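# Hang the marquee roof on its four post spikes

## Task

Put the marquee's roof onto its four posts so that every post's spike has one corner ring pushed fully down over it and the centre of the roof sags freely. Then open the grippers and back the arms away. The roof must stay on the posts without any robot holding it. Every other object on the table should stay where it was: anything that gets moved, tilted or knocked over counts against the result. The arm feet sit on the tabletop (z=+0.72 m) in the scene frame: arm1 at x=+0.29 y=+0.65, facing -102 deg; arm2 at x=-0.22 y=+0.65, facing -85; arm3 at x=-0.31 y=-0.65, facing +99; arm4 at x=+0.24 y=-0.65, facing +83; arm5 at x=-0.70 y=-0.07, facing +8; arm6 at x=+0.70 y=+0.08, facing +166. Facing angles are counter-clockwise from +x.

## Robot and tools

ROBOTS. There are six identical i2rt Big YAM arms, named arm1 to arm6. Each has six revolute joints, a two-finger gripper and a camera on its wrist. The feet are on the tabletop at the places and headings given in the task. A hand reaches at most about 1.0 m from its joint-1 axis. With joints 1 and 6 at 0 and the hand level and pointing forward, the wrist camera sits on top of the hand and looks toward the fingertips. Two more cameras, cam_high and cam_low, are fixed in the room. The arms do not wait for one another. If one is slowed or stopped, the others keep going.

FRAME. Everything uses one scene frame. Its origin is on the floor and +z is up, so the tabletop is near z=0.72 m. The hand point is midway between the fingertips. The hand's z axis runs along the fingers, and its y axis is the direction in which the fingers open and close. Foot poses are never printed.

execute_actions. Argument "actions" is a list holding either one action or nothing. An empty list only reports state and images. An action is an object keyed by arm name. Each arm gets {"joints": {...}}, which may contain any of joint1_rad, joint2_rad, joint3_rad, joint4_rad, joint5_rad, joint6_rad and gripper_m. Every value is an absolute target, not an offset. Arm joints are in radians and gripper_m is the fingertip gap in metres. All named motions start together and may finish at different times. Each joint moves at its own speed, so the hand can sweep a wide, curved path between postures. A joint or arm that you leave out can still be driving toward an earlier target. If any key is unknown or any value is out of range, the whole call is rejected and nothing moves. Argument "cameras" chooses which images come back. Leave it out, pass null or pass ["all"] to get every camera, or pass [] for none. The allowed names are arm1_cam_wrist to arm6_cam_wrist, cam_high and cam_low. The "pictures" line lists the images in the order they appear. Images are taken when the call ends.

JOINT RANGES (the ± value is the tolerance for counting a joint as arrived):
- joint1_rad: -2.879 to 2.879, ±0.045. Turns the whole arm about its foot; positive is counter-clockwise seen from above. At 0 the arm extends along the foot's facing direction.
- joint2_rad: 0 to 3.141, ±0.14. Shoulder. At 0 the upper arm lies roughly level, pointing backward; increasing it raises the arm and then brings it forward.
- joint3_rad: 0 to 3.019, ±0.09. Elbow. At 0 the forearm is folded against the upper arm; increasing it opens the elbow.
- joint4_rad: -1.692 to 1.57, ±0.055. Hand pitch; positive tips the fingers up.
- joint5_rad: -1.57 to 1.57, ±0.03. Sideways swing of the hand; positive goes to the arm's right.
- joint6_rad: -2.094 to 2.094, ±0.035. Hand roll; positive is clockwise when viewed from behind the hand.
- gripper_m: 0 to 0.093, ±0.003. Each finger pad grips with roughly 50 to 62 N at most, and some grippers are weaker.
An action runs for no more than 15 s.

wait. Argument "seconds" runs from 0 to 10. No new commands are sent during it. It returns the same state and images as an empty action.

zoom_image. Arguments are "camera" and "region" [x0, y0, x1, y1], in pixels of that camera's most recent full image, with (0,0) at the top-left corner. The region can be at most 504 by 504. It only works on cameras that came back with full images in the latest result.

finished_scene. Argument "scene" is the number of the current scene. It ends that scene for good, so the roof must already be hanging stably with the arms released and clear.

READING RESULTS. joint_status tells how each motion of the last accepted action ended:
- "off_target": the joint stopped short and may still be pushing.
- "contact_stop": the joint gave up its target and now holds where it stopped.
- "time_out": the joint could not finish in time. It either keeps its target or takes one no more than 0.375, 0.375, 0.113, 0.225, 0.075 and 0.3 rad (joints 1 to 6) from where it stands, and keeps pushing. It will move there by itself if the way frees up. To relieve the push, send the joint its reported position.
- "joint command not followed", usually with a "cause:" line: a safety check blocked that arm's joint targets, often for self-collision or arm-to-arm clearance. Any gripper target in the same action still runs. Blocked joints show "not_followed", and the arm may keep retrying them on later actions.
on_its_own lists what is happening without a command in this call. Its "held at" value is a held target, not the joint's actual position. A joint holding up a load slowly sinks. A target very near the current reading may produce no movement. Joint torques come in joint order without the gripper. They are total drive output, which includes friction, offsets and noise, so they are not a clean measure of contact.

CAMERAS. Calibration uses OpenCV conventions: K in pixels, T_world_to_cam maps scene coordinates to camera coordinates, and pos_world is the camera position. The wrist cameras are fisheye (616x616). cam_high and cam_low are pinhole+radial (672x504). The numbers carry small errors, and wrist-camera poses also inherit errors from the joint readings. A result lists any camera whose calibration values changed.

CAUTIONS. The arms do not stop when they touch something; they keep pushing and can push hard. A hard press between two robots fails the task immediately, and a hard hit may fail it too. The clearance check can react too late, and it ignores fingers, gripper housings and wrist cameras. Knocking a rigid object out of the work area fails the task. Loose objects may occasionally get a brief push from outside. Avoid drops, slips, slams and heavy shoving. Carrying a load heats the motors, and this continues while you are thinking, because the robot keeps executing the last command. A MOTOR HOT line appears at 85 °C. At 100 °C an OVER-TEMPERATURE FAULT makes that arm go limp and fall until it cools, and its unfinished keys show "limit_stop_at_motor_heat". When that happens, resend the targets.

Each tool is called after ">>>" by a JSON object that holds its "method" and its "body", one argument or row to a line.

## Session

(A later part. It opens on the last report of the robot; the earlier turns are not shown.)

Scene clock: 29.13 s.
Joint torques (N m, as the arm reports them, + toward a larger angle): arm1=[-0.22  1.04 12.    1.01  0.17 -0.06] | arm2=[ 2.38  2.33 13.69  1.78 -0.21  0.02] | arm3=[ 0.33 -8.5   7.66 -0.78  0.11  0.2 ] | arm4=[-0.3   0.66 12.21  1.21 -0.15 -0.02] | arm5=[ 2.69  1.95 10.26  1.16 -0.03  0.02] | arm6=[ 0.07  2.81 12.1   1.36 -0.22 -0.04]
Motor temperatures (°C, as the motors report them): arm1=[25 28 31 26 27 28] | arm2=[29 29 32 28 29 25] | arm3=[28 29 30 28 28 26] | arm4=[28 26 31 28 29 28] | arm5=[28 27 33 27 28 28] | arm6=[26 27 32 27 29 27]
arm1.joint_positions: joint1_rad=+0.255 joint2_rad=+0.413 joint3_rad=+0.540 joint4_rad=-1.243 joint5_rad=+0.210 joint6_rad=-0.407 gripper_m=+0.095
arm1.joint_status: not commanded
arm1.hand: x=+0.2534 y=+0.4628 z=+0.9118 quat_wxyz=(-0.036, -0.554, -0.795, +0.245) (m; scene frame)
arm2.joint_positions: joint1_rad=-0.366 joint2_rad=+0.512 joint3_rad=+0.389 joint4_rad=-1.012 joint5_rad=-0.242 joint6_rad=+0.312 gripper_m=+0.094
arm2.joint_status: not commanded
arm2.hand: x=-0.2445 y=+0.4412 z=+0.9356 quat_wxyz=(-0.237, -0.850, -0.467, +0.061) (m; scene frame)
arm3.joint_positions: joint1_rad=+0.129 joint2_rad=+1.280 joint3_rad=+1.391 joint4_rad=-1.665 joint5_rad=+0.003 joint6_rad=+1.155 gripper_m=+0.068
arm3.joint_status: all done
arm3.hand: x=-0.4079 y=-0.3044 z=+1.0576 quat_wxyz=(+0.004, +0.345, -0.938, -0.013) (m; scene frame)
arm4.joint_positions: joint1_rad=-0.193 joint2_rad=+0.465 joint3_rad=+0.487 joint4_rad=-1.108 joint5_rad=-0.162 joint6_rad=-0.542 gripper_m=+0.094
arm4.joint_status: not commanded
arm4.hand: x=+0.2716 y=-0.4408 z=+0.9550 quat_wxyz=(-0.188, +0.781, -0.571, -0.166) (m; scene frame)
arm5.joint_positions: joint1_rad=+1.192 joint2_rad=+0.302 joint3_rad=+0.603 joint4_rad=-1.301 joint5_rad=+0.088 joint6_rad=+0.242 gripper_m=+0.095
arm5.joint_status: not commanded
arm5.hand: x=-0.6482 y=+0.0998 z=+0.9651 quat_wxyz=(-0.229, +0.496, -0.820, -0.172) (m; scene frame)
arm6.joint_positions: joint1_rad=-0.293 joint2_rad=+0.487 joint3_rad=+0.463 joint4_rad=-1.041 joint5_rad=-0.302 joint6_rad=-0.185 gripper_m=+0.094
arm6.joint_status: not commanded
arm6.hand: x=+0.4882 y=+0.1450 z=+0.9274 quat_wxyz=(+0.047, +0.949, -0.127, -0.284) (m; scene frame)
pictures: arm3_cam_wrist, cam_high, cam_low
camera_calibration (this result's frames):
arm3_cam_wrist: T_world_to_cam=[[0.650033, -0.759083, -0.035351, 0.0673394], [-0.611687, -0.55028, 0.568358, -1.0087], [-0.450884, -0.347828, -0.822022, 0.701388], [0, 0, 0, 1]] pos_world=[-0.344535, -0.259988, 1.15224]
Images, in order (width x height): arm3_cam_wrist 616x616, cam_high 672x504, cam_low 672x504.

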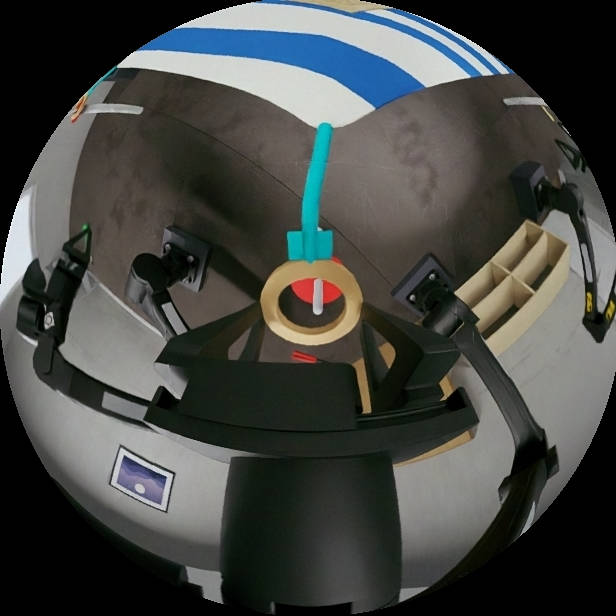

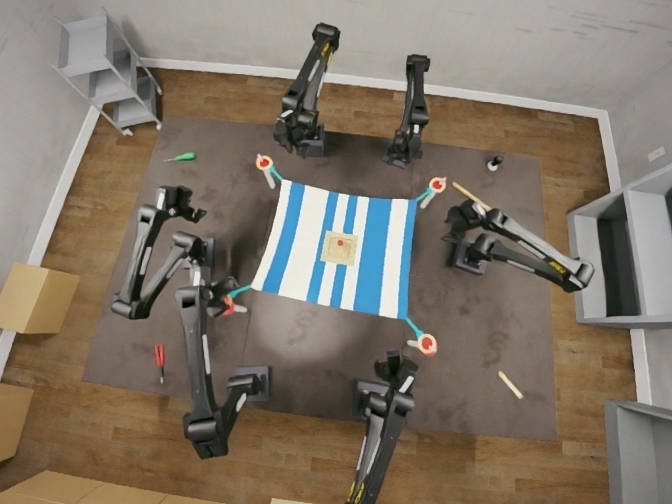

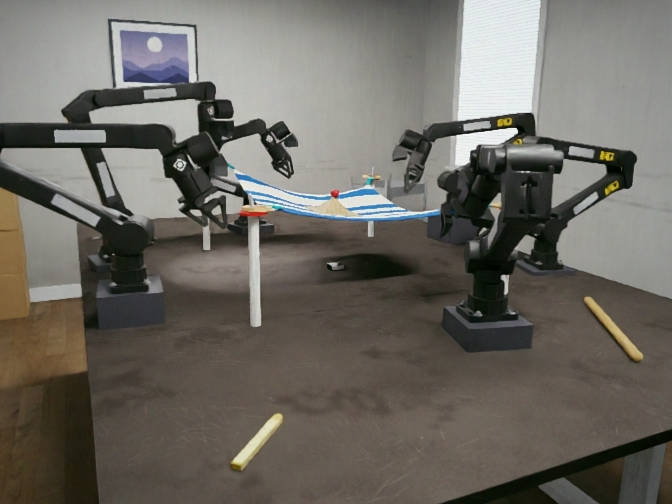

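>>> {"method": "execute_actions", "body": {
  "actions": [
    {"arm3":{"joints":{"joint1_rad":0.155,"joint3_rad":1.345}}}
  ],
  "cameras": ["arm3_cam_wrist"]
}}

Scene clock: 30.73 s.
Joint torques (N m, as the arm reports them, + toward a larger angle): arm1=[ 0.09  1.07 12.29  1.17  0.16  0.01] | arm2=[ 2.28  2.37 13.72  1.74 -0.2   0.02] | arm3=[ 1.14 -8.21  7.6  -0.92  0.1   0.2 ] | arm4=[-0.3   0.65 12.2   1.21 -0.15 -0.03] | arm5=[ 2.71  1.89 10.26  1.13 -0.03  0.03] | arm6=[-0.01  2.88 12.04  1.33 -0.26 -0.04]
Motor temperatures (°C, as the motors report them): arm1=[25 28 31 26 27 28] | arm2=[29 29 32 28 29 25] | arm3=[28 29 30 28 28 26] | arm4=[28 26 31 28 29 28] | arm5=[28 27 33 27 28 28] | arm6=[26 27 32 27 29 27]
arm1.joint_positions: joint1_rad=+0.255 joint2_rad=+0.413 joint3_rad=+0.540 joint4_rad=-1.243 joint5_rad=+0.210 joint6_rad=-0.407 gripper_m=+0.095
arm1.joint_status: not commanded
arm1.hand: x=+0.2534 y=+0.4628 z=+0.9118 quat_wxyz=(-0.036, -0.554, -0.795, +0.245) (m; scene frame)
arm2.joint_positions: joint1_rad=-0.366 joint2_rad=+0.512 joint3_rad=+0.389 joint4_rad=-1.012 joint5_rad=-0.242 joint6_rad=+0.312 gripper_m=+0.094
arm2.joint_status: not commanded
arm2.hand: x=-0.2445 y=+0.4412 z=+0.9356 quat_wxyz=(-0.237, -0.850, -0.467, +0.061) (m; scene frame)
arm3.joint_positions: joint1_rad=+0.141 joint2_rad=+1.280 joint3_rad=+1.346 joint4_rad=-1.665 joint5_rad=+0.003 joint6_rad=+1.155 gripper_m=+0.068
arm3.joint_status: all done
arm3.hand: x=-0.4096 y=-0.3147 z=+1.0405 quat_wxyz=(+0.005, +0.351, -0.936, +0.009) (m; scene frame)
arm4.joint_positions: joint1_rad=-0.193 joint2_rad=+0.465 joint3_rad=+0.487 joint4_rad=-1.108 joint5_rad=-0.162 joint6_rad=-0.542 gripper_m=+0.094
arm4.joint_status: not commanded
arm4.hand: x=+0.2716 y=-0.4408 z=+0.9550 quat_wxyz=(-0.188, +0.781, -0.571, -0.166) (m; scene frame)
arm5.joint_positions: joint1_rad=+1.192 joint2_rad=+0.302 joint3_rad=+0.603 joint4_rad=-1.301 joint5_rad=+0.088 joint6_rad=+0.242 gripper_m=+0.095
arm5.joint_status: not commanded
arm5.hand: x=-0.6482 y=+0.0998 z=+0.9651 quat_wxyz=(-0.229, +0.496, -0.820, -0.172) (m; scene frame)
arm6.joint_positions: joint1_rad=-0.293 joint2_rad=+0.487 joint3_rad=+0.463 joint4_rad=-1.041 joint5_rad=-0.302 joint6_rad=-0.185 gripper_m=+0.094
arm6.joint_status: not commanded
arm6.hand: x=+0.4882 y=+0.1450 z=+0.9274 quat_wxyz=(+0.047, +0.949, -0.127, -0.284) (m; scene frame)
pictures: arm3_cam_wrist
camera_calibration (this result's frames):
arm3_cam_wrist: T_world_to_cam=[[0.659573, -0.751619, 0.00568347, 0.0235421], [-0.612581, -0.533149, 0.583522, -1.01641], [-0.435556, -0.388356, -0.812078, 0.666194], [0, 0, 0, 1]] pos_world=[-0.347994, -0.265481, 1.13396]
Images, in order (width x height): arm3_cam_wrist 616x616.

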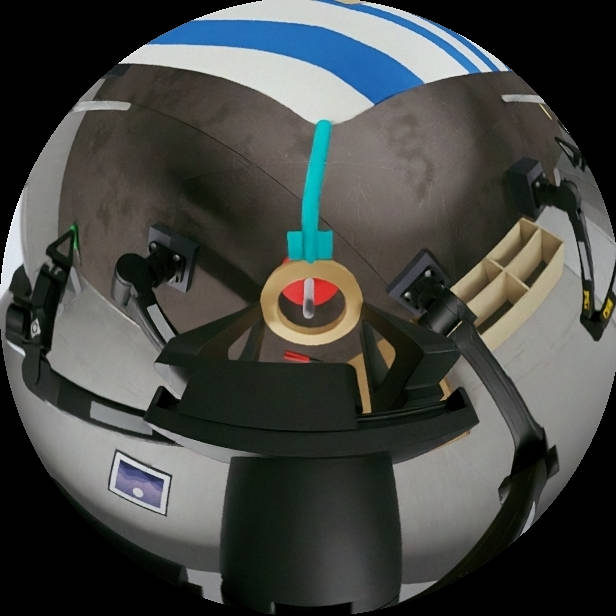

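>>> {"method": "execute_actions", "body": {
  "actions": [
    {"arm3":{"joints":{"joint1_rad":0.185,"joint3_rad":1.31,"joint4_rad":-1.63}}}
  ],
  "cameras": ["arm3_cam_wrist"]
}}

>>> {"method": "zoom_image", "body": {
  "camera": "arm3_cam_wrist",
  "region": [230, 220, 390, 370]
}}

Scene clock: 32.33 s.
Joint torques (N m, as the arm reports them, + toward a larger angle): arm1=[-0.21  1.28 12.09  1.18  0.26  0.01] | arm2=[ 2.37  2.48 13.74  1.75 -0.2   0.03] | arm3=[ 1.11 -8.75  7.45  0.21  0.04  0.19] | arm4=[-0.29  0.69 12.22  1.22 -0.15 -0.02] | arm5=[ 2.58  1.9  10.24  1.15 -0.03  0.02] | arm6=[-0.01  2.87 12.09  1.36 -0.24 -0.05]
Motor temperatures (°C, as the motors report them): arm1=[25 28 31 26 27 28] | arm2=[29 29 32 28 29 25] | arm3=[28 29 30 28 28 26] | arm4=[28 26 31 28 29 28] | arm5=[28 27 33 27 28 28] | arm6=[26 27 32 27 29 27]
arm1.joint_positions: joint1_rad=+0.255 joint2_rad=+0.413 joint3_rad=+0.540 joint4_rad=-1.243 joint5_rad=+0.210 joint6_rad=-0.407 gripper_m=+0.095
arm1.joint_status: not commanded
arm1.hand: x=+0.2534 y=+0.4628 z=+0.9118 quat_wxyz=(-0.036, -0.554, -0.795, +0.245) (m; scene frame)
arm2.joint_positions: joint1_rad=-0.366 joint2_rad=+0.512 joint3_rad=+0.389 joint4_rad=-1.012 joint5_rad=-0.242 joint6_rad=+0.312 gripper_m=+0.094
arm2.joint_status: not commanded
arm2.hand: x=-0.2445 y=+0.4412 z=+0.9356 quat_wxyz=(-0.237, -0.850, -0.467, +0.061) (m; scene frame)
arm3.joint_positions: joint1_rad=+0.172 joint2_rad=+1.280 joint3_rad=+1.312 joint4_rad=-1.643 joint5_rad=+0.005 joint6_rad=+1.156 gripper_m=+0.068
arm3.joint_status: all done
arm3.hand: x=-0.4192 y=-0.3200 z=+1.0279 quat_wxyz=(+0.004, +0.365, -0.931, +0.015) (m; scene frame)
arm4.joint_positions: joint1_rad=-0.193 joint2_rad=+0.465 joint3_rad=+0.487 joint4_rad=-1.108 joint5_rad=-0.162 joint6_rad=-0.542 gripper_m=+0.094
arm4.joint_status: not commanded
arm4.hand: x=+0.2716 y=-0.4408 z=+0.9550 quat_wxyz=(-0.188, +0.781, -0.571, -0.166) (m; scene frame)
arm5.joint_positions: joint1_rad=+1.192 joint2_rad=+0.302 joint3_rad=+0.603 joint4_rad=-1.301 joint5_rad=+0.088 joint6_rad=+0.242 gripper_m=+0.095
arm5.joint_status: not commanded
arm5.hand: x=-0.6482 y=+0.0998 z=+0.9651 quat_wxyz=(-0.229, +0.496, -0.820, -0.172) (m; scene frame)
arm6.joint_positions: joint1_rad=-0.293 joint2_rad=+0.487 joint3_rad=+0.463 joint4_rad=-1.041 joint5_rad=-0.302 joint6_rad=-0.185 gripper_m=+0.094
arm6.joint_status: not commanded
arm6.hand: x=+0.4882 y=+0.1450 z=+0.9274 quat_wxyz=(+0.047, +0.949, -0.127, -0.284) (m; scene frame)
pictures: arm3_cam_wrist
camera_calibration (this result's frames):
arm3_cam_wrist: T_world_to_cam=[[0.682267, -0.730913, 0.0167102, 0.0307991], [-0.599276, -0.546006, 0.585445, -1.0183], [-0.418785, -0.409443, -0.81054, 0.648405], [0, 0, 0, 1]] pos_world=[-0.359713, -0.268002, 1.1212]
Images, in order (width x height): arm3_cam_wrist 616x616.

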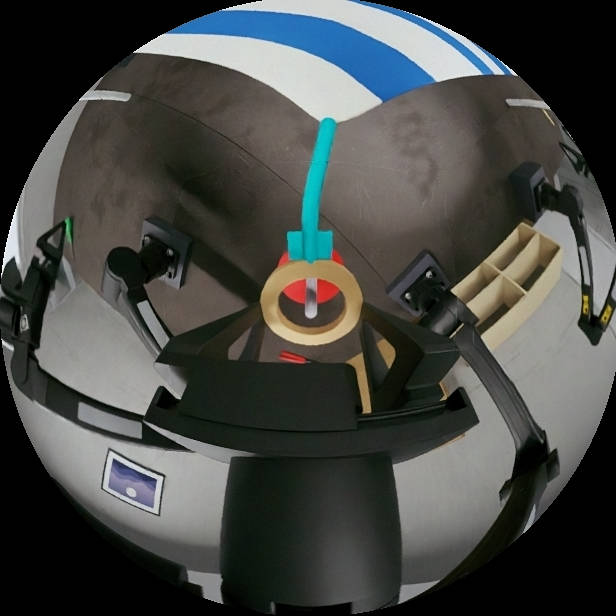

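Region (230, 220, 390, 370) of arm3_cam_wrist's 616x616 image, scaled by 3.150, with more detail than that image has; it fills the top 472 rows of this view, and the rest is white.

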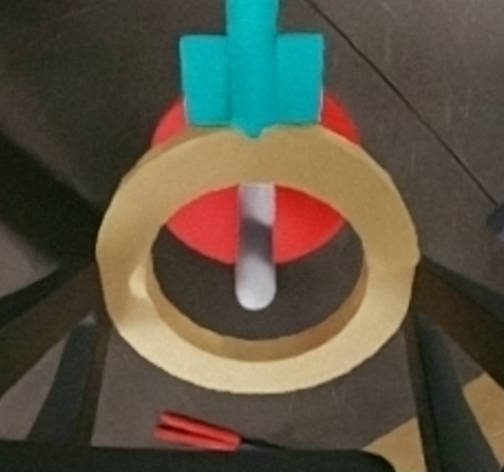

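>>> {"method": "execute_actions", "body": {
  "actions": [
    {"arm3":{"joints":{"joint3_rad":1.255,"joint4_rad":-1.57}}}
  ],
  "cameras": ["arm3_cam_wrist"]
}}

>>> {"method": "zoom_image", "body": {
  "camera": "arm3_cam_wrist",
  "region": [230, 220, 390, 370]
}}

Scene clock: 33.70 s.
Joint torques (N m, as the arm reports them, + toward a larger angle): arm1=[ 0.15  0.61 11.98  1.24  0.21 -0.04] | arm2=[ 2.33  2.42 13.72  1.73 -0.2   0.03] | arm3=[ 1.1  -8.81  7.68  0.23  0.04  0.19] | arm4=[-0.3   0.67 12.21  1.22 -0.15 -0.02] | arm5=[ 2.72  2.03 10.22  1.16 -0.02  0.02] | arm6=[-0.21  2.68 12.03  1.29 -0.24 -0.05]
Motor temperatures (°C, as the motors report them): arm1=[25 28 31 26 27 28] | arm2=[29 29 32 28 29 25] | arm3=[28 29 30 28 28 26] | arm4=[28 26 31 28 29 28] | arm5=[28 27 33 27 28 28] | arm6=[26 27 32 27 29 27]
arm1.joint_positions: joint1_rad=+0.255 joint2_rad=+0.413 joint3_rad=+0.540 joint4_rad=-1.243 joint5_rad=+0.210 joint6_rad=-0.407 gripper_m=+0.095
arm1.joint_status: not commanded
arm1.hand: x=+0.2534 y=+0.4628 z=+0.9118 quat_wxyz=(-0.036, -0.554, -0.795, +0.245) (m; scene frame)
arm2.joint_positions: joint1_rad=-0.366 joint2_rad=+0.512 joint3_rad=+0.389 joint4_rad=-1.012 joint5_rad=-0.242 joint6_rad=+0.312 gripper_m=+0.094
arm2.joint_status: not commanded
arm2.hand: x=-0.2445 y=+0.4412 z=+0.9356 quat_wxyz=(-0.237, -0.850, -0.467, +0.061) (m; scene frame)
arm3.joint_positions: joint1_rad=+0.172 joint2_rad=+1.280 joint3_rad=+1.255 joint4_rad=-1.583 joint5_rad=+0.005 joint6_rad=+1.156 gripper_m=+0.068
arm3.joint_status: all done
arm3.hand: x=-0.4198 y=-0.3192 z=+1.0062 quat_wxyz=(+0.004, +0.365, -0.931, +0.013) (m; scene frame)
arm4.joint_positions: joint1_rad=-0.193 joint2_rad=+0.465 joint3_rad=+0.487 joint4_rad=-1.108 joint5_rad=-0.162 joint6_rad=-0.542 gripper_m=+0.094
arm4.joint_status: not commanded
arm4.hand: x=+0.2716 y=-0.4408 z=+0.9550 quat_wxyz=(-0.188, +0.781, -0.571, -0.166) (m; scene frame)
arm5.joint_positions: joint1_rad=+1.192 joint2_rad=+0.302 joint3_rad=+0.603 joint4_rad=-1.301 joint5_rad=+0.088 joint6_rad=+0.242 gripper_m=+0.095
arm5.joint_status: not commanded
arm5.hand: x=-0.6482 y=+0.0998 z=+0.9651 quat_wxyz=(-0.229, +0.496, -0.820, -0.172) (m; scene frame)
arm6.joint_positions: joint1_rad=-0.293 joint2_rad=+0.487 joint3_rad=+0.463 joint4_rad=-1.041 joint5_rad=-0.302 joint6_rad=-0.185 gripper_m=+0.094
arm6.joint_status: not commanded
arm6.hand: x=+0.4882 y=+0.1450 z=+0.9274 quat_wxyz=(+0.047, +0.949, -0.127, -0.284) (m; scene frame)
pictures: arm3_cam_wrist
camera_calibration (this result's frames):
arm3_cam_wrist: T_world_to_cam=[[0.681978, -0.731233, 0.0142765, 0.0343637], [-0.598997, -0.547236, 0.584581, -1.00487], [-0.419653, -0.407223, -0.81121, 0.631918], [0, 0, 0, 1]] pos_world=[-0.360165, -0.267443, 1.09956]
Images, in order (width x height): arm3_cam_wrist 616x616.

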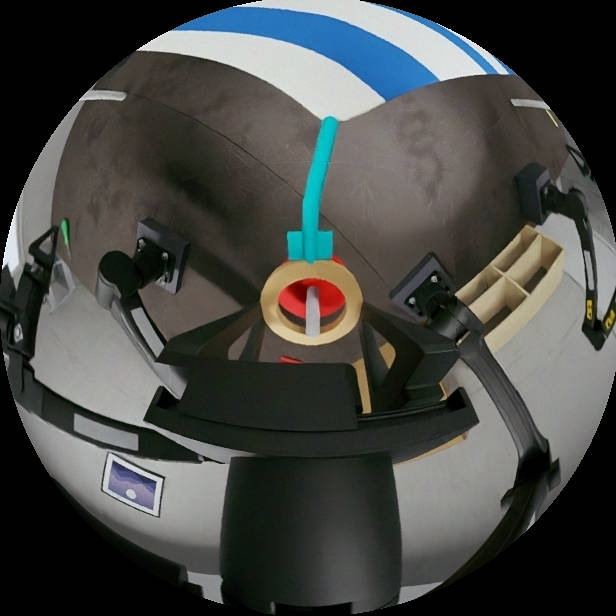

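Region (230, 220, 390, 370) of arm3_cam_wrist's 616x616 image, scaled by 3.150, with more detail than that image has; it fills the top 472 rows of this view, and the rest is white.

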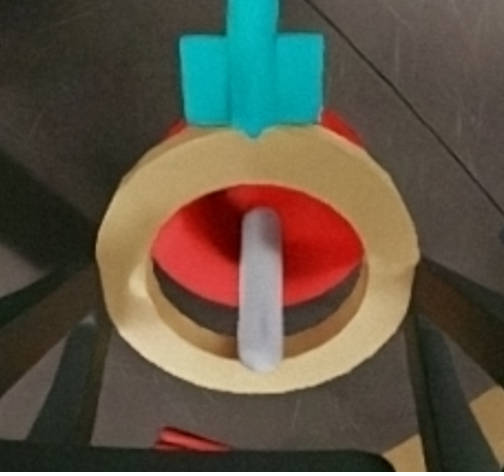

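>>> {"method": "execute_actions", "body": {
  "actions": [
    {"arm3":{"joints":{"joint3_rad":1.21,"joint4_rad":-1.525}}}
  ],
  "cameras": []
}}

>>> {"method": "execute_actions", "body": {
  "actions": [
    {"arm3":{"joints":{"gripper_m":0.093}}}
  ],
  "cameras": ["arm3_cam_wrist"]
}}

>>> {"method": "execute_actions", "body": {
  "actions": [
    {"arm3":{"joints":{"joint1_rad":0.172,"joint3_rad":1.45,"joint4_rad":-1.68}}}
  ],
  "cameras": ["arm3_cam_wrist"]
}}

Scene clock: 35.50 s.
Joint torques (N m, as the arm reports them, + toward a larger angle): arm1=[ 0.21  1.07 12.13  1.13  0.19 -0.01] | arm2=[ 2.34  2.37 13.71  1.75 -0.2   0.02] | arm3=[ 1.11 -8.18  7.5   0.25  0.04  0.19] | arm4=[-0.27  0.65 12.21  1.22 -0.15 -0.03] | arm5=[ 2.66  2.01 10.24  1.12 -0.03  0.02] | arm6=[-0.31  2.77 12.04  1.39 -0.26 -0.05]
Motor temperatures (°C, as the motors report them): arm1=[25 28 31 26 27 28] | arm2=[29 29 32 28 29 25] | arm3=[28 29 30 28 28 26] | arm4=[28 26 31 28 29 28] | arm5=[28 27 33 27 28 28] | arm6=[26 27 32 27 29 27]
arm1.joint_positions: joint1_rad=+0.255 joint2_rad=+0.413 joint3_rad=+0.540 joint4_rad=-1.243 joint5_rad=+0.210 joint6_rad=-0.407 gripper_m=+0.095
arm1.joint_status: not commanded
arm1.hand: x=+0.2534 y=+0.4628 z=+0.9118 quat_wxyz=(-0.036, -0.554, -0.795, +0.245) (m; scene frame)
arm2.joint_positions: joint1_rad=-0.366 joint2_rad=+0.512 joint3_rad=+0.389 joint4_rad=-1.012 joint5_rad=-0.242 joint6_rad=+0.312 gripper_m=+0.094
arm2.joint_status: not commanded
arm2.hand: x=-0.2445 y=+0.4412 z=+0.9356 quat_wxyz=(-0.237, -0.850, -0.467, +0.061) (m; scene frame)
arm3.joint_positions: joint1_rad=+0.172 joint2_rad=+1.280 joint3_rad=+1.212 joint4_rad=-1.538 joint5_rad=+0.005 joint6_rad=+1.156 gripper_m=+0.068
arm3.joint_status: all done
arm3.hand: x=-0.4199 y=-0.3194 z=+0.9897 quat_wxyz=(+0.004, +0.365, -0.931, +0.012) (m; scene frame)
arm4.joint_positions: joint1_rad=-0.193 joint2_rad=+0.465 joint3_rad=+0.487 joint4_rad=-1.108 joint5_rad=-0.162 joint6_rad=-0.542 gripper_m=+0.094
arm4.joint_status: not commanded
arm4.hand: x=+0.2716 y=-0.4408 z=+0.9550 quat_wxyz=(-0.188, +0.781, -0.571, -0.166) (m; scene frame)
arm5.joint_positions: joint1_rad=+1.192 joint2_rad=+0.302 joint3_rad=+0.603 joint4_rad=-1.301 joint5_rad=+0.088 joint6_rad=+0.242 gripper_m=+0.095
arm5.joint_status: not commanded
arm5.hand: x=-0.6482 y=+0.0998 z=+0.9651 quat_wxyz=(-0.229, +0.496, -0.820, -0.172) (m; scene frame)
arm6.joint_positions: joint1_rad=-0.293 joint2_rad=+0.487 joint3_rad=+0.463 joint4_rad=-1.041 joint5_rad=-0.302 joint6_rad=-0.185 gripper_m=+0.094
arm6.joint_status: not commanded
arm6.hand: x=+0.4882 y=+0.1450 z=+0.9274 quat_wxyz=(+0.047, +0.949, -0.127, -0.284) (m; scene frame)
pictures: none
No camera images: the call's "cameras" was empty. Leave "cameras" out to get every camera's image.

Scene clock: 36.07 s.
Joint torques (N m, as the arm reports them, + toward a larger angle): arm1=[ 0.2   1.12 12.16  0.95  0.14 -0.04] | arm2=[ 2.41  2.59 13.69  1.75 -0.2   0.02] | arm3=[ 0.79 -8.56  7.52  0.23  0.08  0.19] | arm4=[-0.27  0.66 12.21  1.22 -0.15 -0.02] | arm5=[ 2.69  1.97 10.23  1.12 -0.03  0.02] | arm6=[-0.05  3.04 12.17  1.31 -0.25 -0.05]
Motor temperatures (°C, as the motors report them): arm1=[25 28 31 26 27 28] | arm2=[29 29 32 28 29 25] | arm3=[28 29 30 28 28 26] | arm4=[28 26 31 28 29 28] | arm5=[28 27 33 27 28 28] | arm6=[26 27 32 27 29 27]
arm1.joint_positions: joint1_rad=+0.255 joint2_rad=+0.413 joint3_rad=+0.540 joint4_rad=-1.243 joint5_rad=+0.210 joint6_rad=-0.407 gripper_m=+0.095
arm1.joint_status: not commanded
arm1.hand: x=+0.2534 y=+0.4628 z=+0.9118 quat_wxyz=(-0.036, -0.554, -0.795, +0.245) (m; scene frame)
arm2.joint_positions: joint1_rad=-0.366 joint2_rad=+0.512 joint3_rad=+0.389 joint4_rad=-1.012 joint5_rad=-0.242 joint6_rad=+0.312 gripper_m=+0.094
arm2.joint_status: not commanded
arm2.hand: x=-0.2445 y=+0.4412 z=+0.9356 quat_wxyz=(-0.237, -0.850, -0.467, +0.061) (m; scene frame)
arm3.joint_positions: joint1_rad=+0.176 joint2_rad=+1.280 joint3_rad=+1.212 joint4_rad=-1.538 joint5_rad=+0.004 joint6_rad=+1.156 gripper_m=+0.093
arm3.joint_status: all done
arm3.hand: x=-0.4215 y=-0.3199 z=+0.9897 quat_wxyz=(+0.004, +0.367, -0.930, +0.012) (m; scene frame)
arm4.joint_positions: joint1_rad=-0.193 joint2_rad=+0.465 joint3_rad=+0.487 joint4_rad=-1.108 joint5_rad=-0.162 joint6_rad=-0.542 gripper_m=+0.094
arm4.joint_status: not commanded
arm4.hand: x=+0.2716 y=-0.4408 z=+0.9550 quat_wxyz=(-0.188, +0.781, -0.571, -0.166) (m; scene frame)
arm5.joint_positions: joint1_rad=+1.192 joint2_rad=+0.302 joint3_rad=+0.603 joint4_rad=-1.301 joint5_rad=+0.088 joint6_rad=+0.242 gripper_m=+0.095
arm5.joint_status: not commanded
arm5.hand: x=-0.6482 y=+0.0998 z=+0.9651 quat_wxyz=(-0.229, +0.496, -0.820, -0.172) (m; scene frame)
arm6.joint_positions: joint1_rad=-0.293 joint2_rad=+0.487 joint3_rad=+0.463 joint4_rad=-1.041 joint5_rad=-0.302 joint6_rad=-0.185 gripper_m=+0.094
arm6.joint_status: not commanded
arm6.hand: x=+0.4882 y=+0.1450 z=+0.9274 quat_wxyz=(+0.047, +0.949, -0.127, -0.284) (m; scene frame)
pictures: arm3_cam_wrist
camera_calibration (this result's frames):
arm3_cam_wrist: T_world_to_cam=[[0.685024, -0.728421, 0.0120417, 0.0396342], [-0.595738, -0.550579, 0.584772, -0.996572], [-0.41933, -0.407757, -0.811108, 0.617423], [0, 0, 0, 1]] pos_world=[-0.361942, -0.268063, 1.08309]
Images, in order (width x height): arm3_cam_wrist 616x616.

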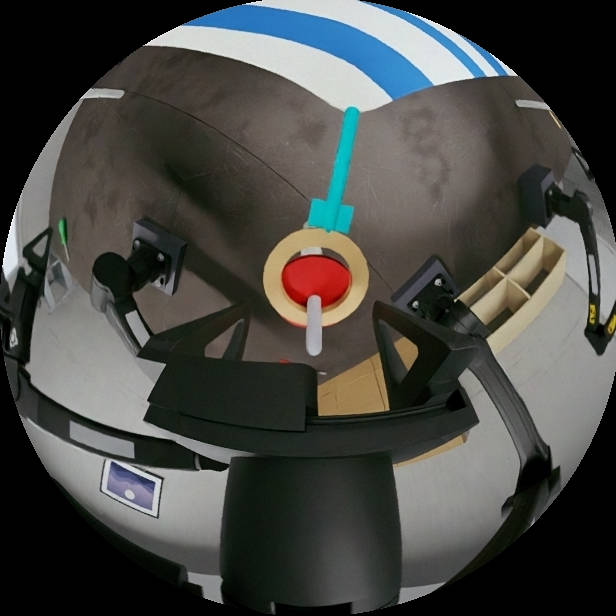

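Scene clock: 37.17 s.
Joint torques (N m, as the arm reports them, + toward a larger angle): arm1=[-0.22  1.02 12.12  1.32  0.22 -0.05] | arm2=[ 2.3   2.41 13.71  1.76 -0.2   0.03] | arm3=[-0.2  -8.62 10.08 -0.71  0.09  0.18] | arm4=[-0.28  0.66 12.22  1.22 -0.15 -0.02] | arm5=[ 2.59  1.94 10.23  1.13 -0.02  0.03] | arm6=[-0.21  3.03 12.15  1.35 -0.23 -0.04]
Motor temperatures (°C, as the motors report them): arm1=[25 28 31 26 27 28] | arm2=[29 29 32 28 29 25] | arm3=[28 29 30 28 28 26] | arm4=[28 26 31 28 29 28] | arm5=[28 27 33 27 28 28] | arm6=[26 27 32 27 29 27]
arm1.joint_positions: joint1_rad=+0.255 joint2_rad=+0.413 joint3_rad=+0.540 joint4_rad=-1.243 joint5_rad=+0.210 joint6_rad=-0.407 gripper_m=+0.095
arm1.joint_status: not commanded
arm1.hand: x=+0.2534 y=+0.4628 z=+0.9118 quat_wxyz=(-0.036, -0.554, -0.795, +0.245) (m; scene frame)
arm2.joint_positions: joint1_rad=-0.366 joint2_rad=+0.512 joint3_rad=+0.389 joint4_rad=-1.012 joint5_rad=-0.242 joint6_rad=+0.312 gripper_m=+0.094
arm2.joint_status: not commanded
arm2.hand: x=-0.2445 y=+0.4412 z=+0.9356 quat_wxyz=(-0.237, -0.850, -0.467, +0.061) (m; scene frame)
arm3.joint_positions: joint1_rad=+0.176 joint2_rad=+1.279 joint3_rad=+1.416 joint4_rad=-1.665 joint5_rad=+0.004 joint6_rad=+1.156 gripper_m=+0.093
arm3.joint_status: all done
arm3.hand: x=-0.4257 y=-0.3054 z=+1.0679 quat_wxyz=(+0.003, +0.367, -0.930, -0.027) (m; scene frame)
arm4.joint_positions: joint1_rad=-0.193 joint2_rad=+0.465 joint3_rad=+0.487 joint4_rad=-1.108 joint5_rad=-0.162 joint6_rad=-0.542 gripper_m=+0.094
arm4.joint_status: not commanded
arm4.hand: x=+0.2716 y=-0.4408 z=+0.9550 quat_wxyz=(-0.188, +0.781, -0.571, -0.166) (m; scene frame)
arm5.joint_positions: joint1_rad=+1.192 joint2_rad=+0.302 joint3_rad=+0.603 joint4_rad=-1.301 joint5_rad=+0.088 joint6_rad=+0.242 gripper_m=+0.095
arm5.joint_status: not commanded
arm5.hand: x=-0.6482 y=+0.0998 z=+0.9651 quat_wxyz=(-0.229, +0.496, -0.820, -0.172) (m; scene frame)
arm6.joint_positions: joint1_rad=-0.293 joint2_rad=+0.487 joint3_rad=+0.463 joint4_rad=-1.041 joint5_rad=-0.302 joint6_rad=-0.185 gripper_m=+0.094
arm6.joint_status: not commanded
arm6.hand: x=+0.4882 y=+0.1450 z=+0.9274 quat_wxyz=(+0.047, +0.949, -0.127, -0.284) (m; scene frame)
pictures: arm3_cam_wrist
camera_calibration (this result's frames):
arm3_cam_wrist: T_world_to_cam=[[0.683748, -0.727311, -0.0592211, 0.128008], [-0.581325, -0.591961, 0.55825, -1.015], [-0.441078, -0.347275, -0.827557, 0.711795], [0, 0, 0, 1]] pos_world=[-0.363612, -0.260549, 1.16325]
Images, in order (width x height): arm3_cam_wrist 616x616.

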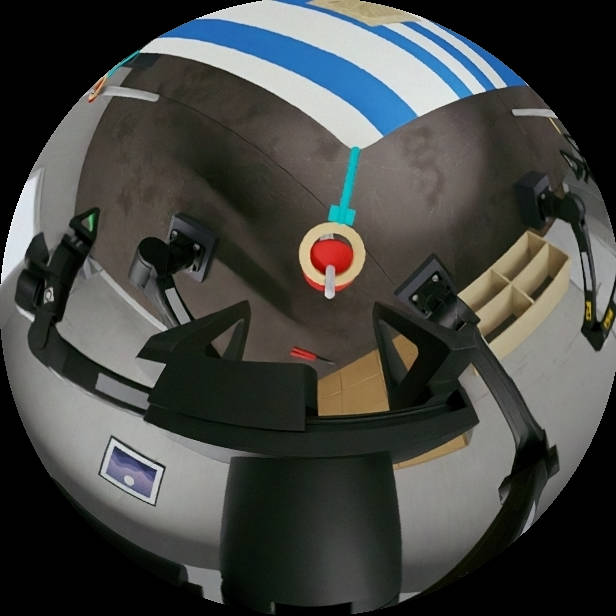

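Next I'll retract the arms, then check all four rings.

>>> {"method": "execute_actions", "body": {
  "actions": [
    {"arm3":{"joints":{"joint2_rad":0.7}},"arm1":{"joints":{"joint2_rad":0.25}},"arm2":{"joints":{"joint2_rad":0.3}},"arm4":{"joints":{"joint2_rad":0.3}},"arm6":{"joints":{"joint2_rad":0.3}}}
  ]
}}

>>> {"method": "zoom_image", "body": {
  "camera": "cam_low",
  "region": [170, 150, 520, 300]
}}

Scene clock: 39.40 s.
Joint torques (N m, as the arm reports them, + toward a larger angle): arm1=[-0.21  3.38 12.3   1.43  0.19  0.  ] | arm2=[ 2.31  4.13 14.04  2.07 -0.18  0.02] | arm3=[-0.33  3.11  7.73  0.48  0.08  0.12] | arm4=[-0.3   2.25 12.31  1.45 -0.14 -0.02] | arm5=[ 2.65  1.97 10.23  1.14 -0.02  0.02] | arm6=[ 0.11  4.28 12.31  1.64 -0.21 -0.03]
Motor temperatures (°C, as the motors report them): arm1=[25 28 31 26 27 28] | arm2=[29 29 33 28 29 25] | arm3=[28 29 30 28 28 26] | arm4=[28 26 31 28 29 28] | arm5=[28 27 33 27 28 28] | arm6=[26 27 33 27 29 27]
arm1.joint_positions: joint1_rad=+0.255 joint2_rad=+0.246 joint3_rad=+0.540 joint4_rad=-1.243 joint5_rad=+0.210 joint6_rad=-0.407 gripper_m=+0.095
arm1.joint_status: all done
arm1.hand: x=+0.2536 y=+0.4727 z=+0.9389 quat_wxyz=(-0.082, -0.548, -0.772, +0.311) (m; scene frame)
arm2.joint_positions: joint1_rad=-0.366 joint2_rad=+0.299 joint3_rad=+0.389 joint4_rad=-1.012 joint5_rad=-0.242 joint6_rad=+0.312 gripper_m=+0.094
arm2.joint_status: all done
arm2.hand: x=-0.2451 y=+0.4409 z=+0.9750 quat_wxyz=(-0.307, -0.820, -0.464, +0.135) (m; scene frame)
arm3.joint_positions: joint1_rad=+0.176 joint2_rad=+0.696 joint3_rad=+1.433 joint4_rad=-1.667 joint5_rad=+0.004 joint6_rad=+1.156 gripper_m=+0.093
arm3.joint_status: all done
arm3.hand: x=-0.3697 y=-0.4592 z=+1.2319 quat_wxyz=(-0.009, +0.346, -0.882, -0.319) (m; scene frame)
arm4.joint_positions: joint1_rad=-0.193 joint2_rad=+0.293 joint3_rad=+0.487 joint4_rad=-1.108 joint5_rad=-0.162 joint6_rad=-0.542 gripper_m=+0.094
arm4.joint_status: all done
arm4.hand: x=+0.2702 y=-0.4472 z=+0.9867 quat_wxyz=(-0.265, +0.766, -0.552, -0.194) (m; scene frame)
arm5.joint_positions: joint1_rad=+1.192 joint2_rad=+0.302 joint3_rad=+0.603 joint4_rad=-1.301 joint5_rad=+0.088 joint6_rad=+0.242 gripper_m=+0.095
arm5.joint_status: not commanded
arm5.hand: x=-0.6482 y=+0.0998 z=+0.9651 quat_wxyz=(-0.229, +0.496, -0.820, -0.172) (m; scene frame)
arm6.joint_positions: joint1_rad=-0.293 joint2_rad=+0.295 joint3_rad=+0.463 joint4_rad=-1.041 joint5_rad=-0.302 joint6_rad=-0.185 gripper_m=+0.094
arm6.joint_status: all done
arm6.hand: x=+0.4946 y=+0.1411 z=+0.9640 quat_wxyz=(+0.012, +0.924, -0.109, -0.367) (m; scene frame)
pictures: arm1_cam_wrist, arm2_cam_wrist, arm3_cam_wrist, arm4_cam_wrist, arm5_cam_wrist, arm6_cam_wrist, cam_high, cam_low
camera_calibration (this result's frames):
arm1_cam_wrist: T_world_to_cam=[[-0.896002, -0.216237, 0.387842, -0.038001], [-0.197172, 0.976336, 0.0888335, -0.491301], [-0.397873, 0.00312359, -0.917435, 1.08661], [0, 0, 0, 1]] pos_world=[0.301413, 0.468064, 1.05528]
arm2_cam_wrist: T_world_to_cam=[[-0.843331, 0.385289, -0.374626, -0.0109119], [0.403028, 0.91458, 0.0333444, -0.333907], [0.355472, -0.122864, -0.926576, 1.17103], [0, 0, 0, 1]] pos_world=[-0.290898, 0.453467, 1.0921]
arm3_cam_wrist: T_world_to_cam=[[0.615727, -0.551199, -0.563081, 0.664048], [-0.503361, -0.824938, 0.257107, -0.872242], [-0.606224, 0.125126, -0.785389, 0.92275], [0, 0, 0, 1]] pos_world=[-0.288532, -0.468983, 1.32289]
arm4_cam_wrist: T_world_to_cam=[[0.946984, 0.258084, 0.19135, -0.328125], [0.266956, -0.963465, -0.0216765, -0.479115], [0.178765, 0.0716093, -0.981282, 1.07024], [0, 0, 0, 1]] pos_world=[0.24731, -0.453566, 1.10261]
arm5_cam_wrist: T_world_to_cam=[[0.890982, -0.450957, -0.0528151, 0.671588], [-0.448183, -0.892142, 0.0567043, -0.253766], [-0.0726898, -0.0268517, -0.996993, 1.03759], [0, 0, 0, 1]] pos_world=[-0.636684, 0.104323, 1.08433]
arm6_cam_wrist: T_world_to_cam=[[0.181227, 0.978172, -0.101669, -0.13088], [0.972668, -0.193541, -0.128291, -0.322747], [-0.145167, -0.0756405, -0.986512, 1.15627], [0, 0, 0, 1]] pos_world=[0.505497, 0.153019, 1.08596]
Images, in order (width x height): arm1_cam_wrist 616x616, arm2_cam_wrist 616x616, arm3_cam_wrist 616x616, arm4_cam_wrist 616x616, arm5_cam_wrist 616x616, arm6_cam_wrist 616x616, cam_high 672x504, cam_low 672x504.

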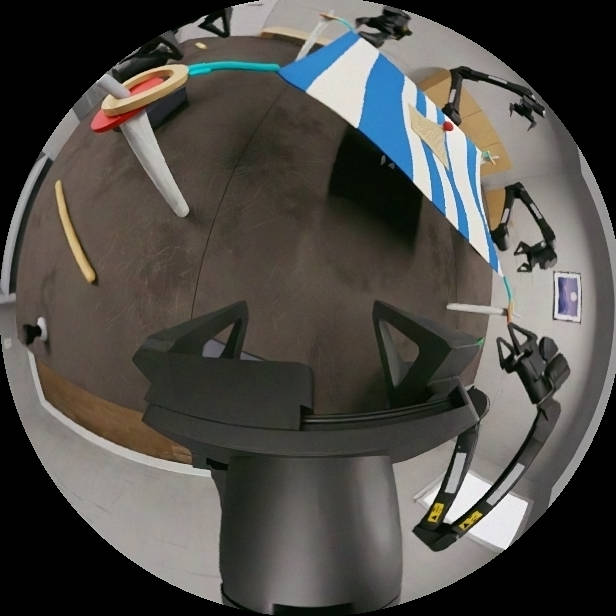

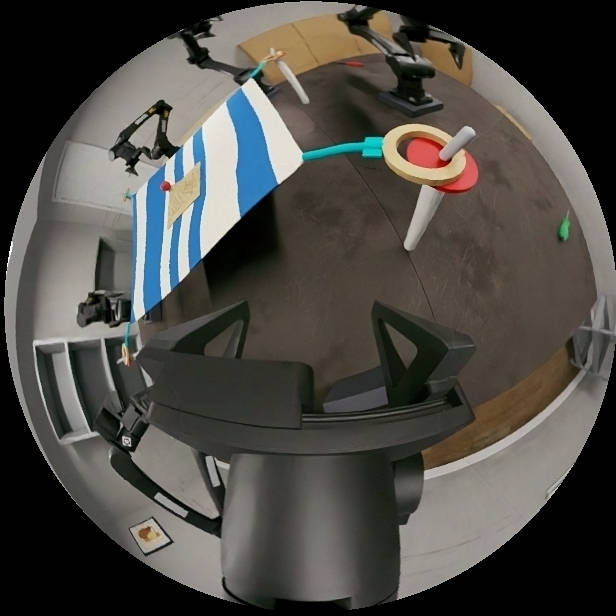

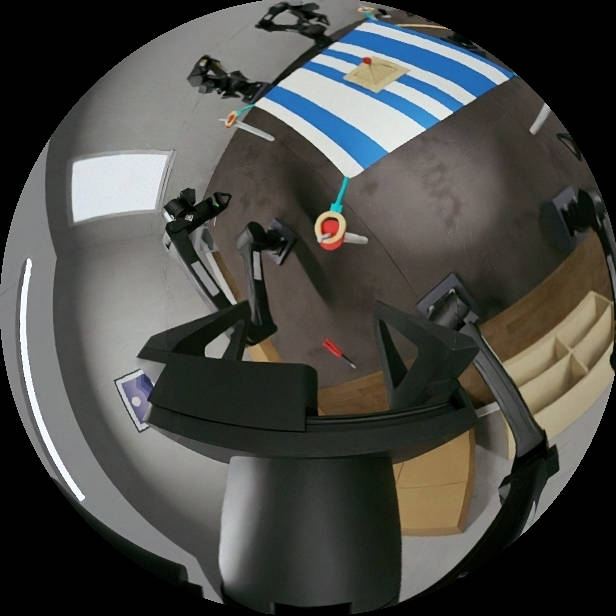

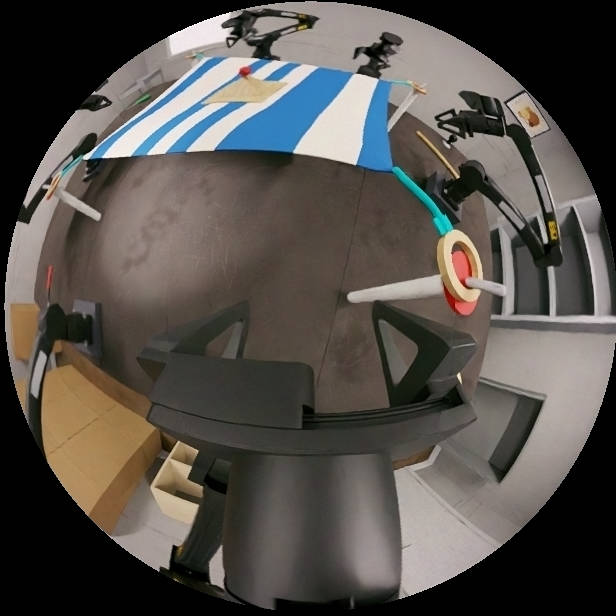

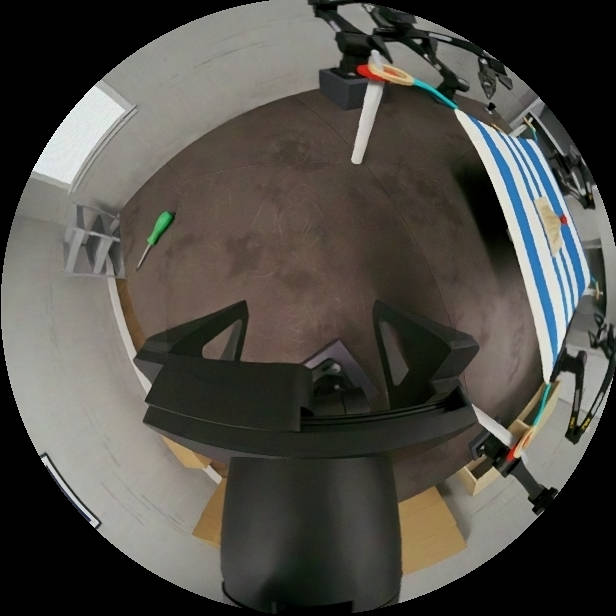

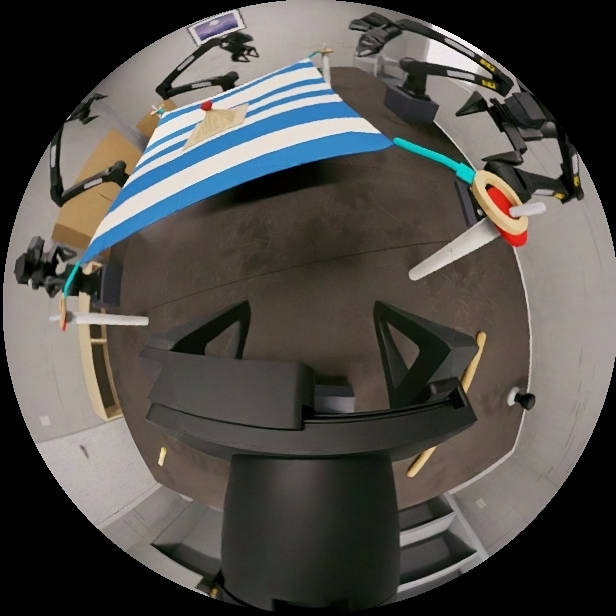

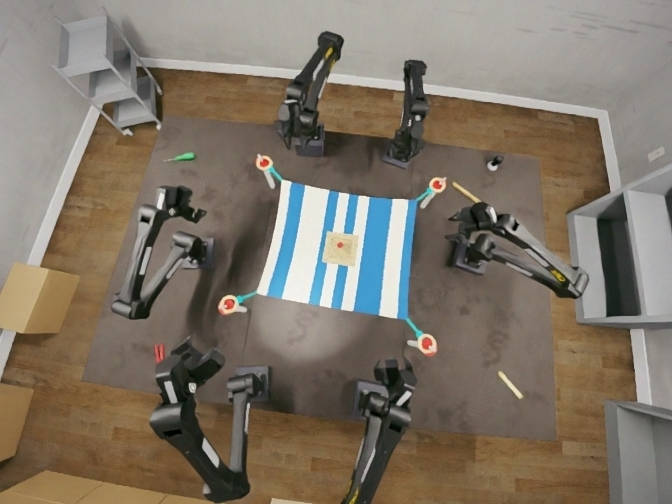

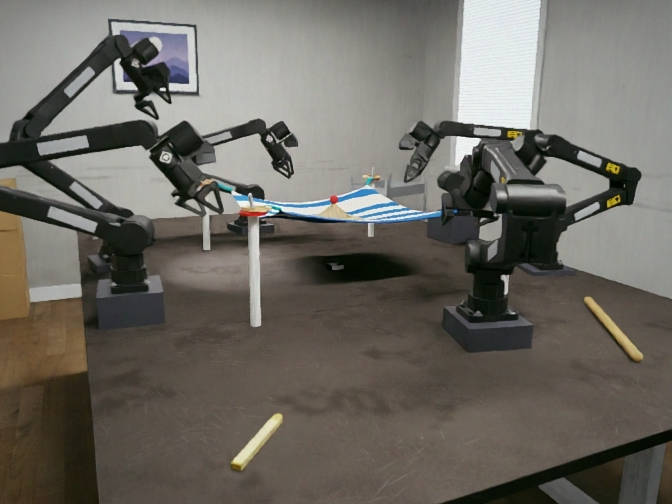

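Region (170, 150, 520, 300) of cam_low's 672x504 image, scaled by 1.440, with more detail than that image has; it fills the top 216 rows of this view, and the rest is white.

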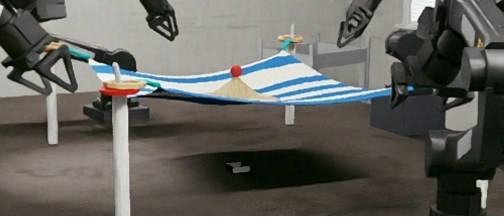

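>>> {"method": "zoom_image", "body": {
  "camera": "arm5_cam_wrist",
  "region": [460, 370, 580, 490]
}}

>>> {"method": "zoom_image", "body": {
  "camera": "arm2_cam_wrist",
  "region": [230, 30, 330, 110]
}}

Region (460, 370, 580, 490) of arm5_cam_wrist's 616x616 image, scaled by 4.200, with more detail than that image has.

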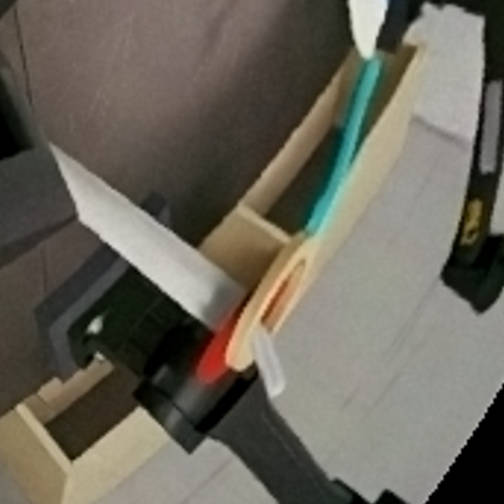

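Region (230, 30, 330, 110) of arm2_cam_wrist's 616x616 image, scaled by 5.040, with more detail than that image has; it fills the top 403 rows of this view, and the rest is white.

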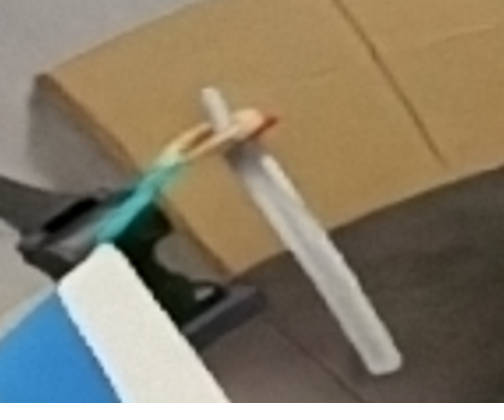

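>>> {"method": "finished_scene", "body": {
  "scene": 1
}}

The scene is finished: the task was done.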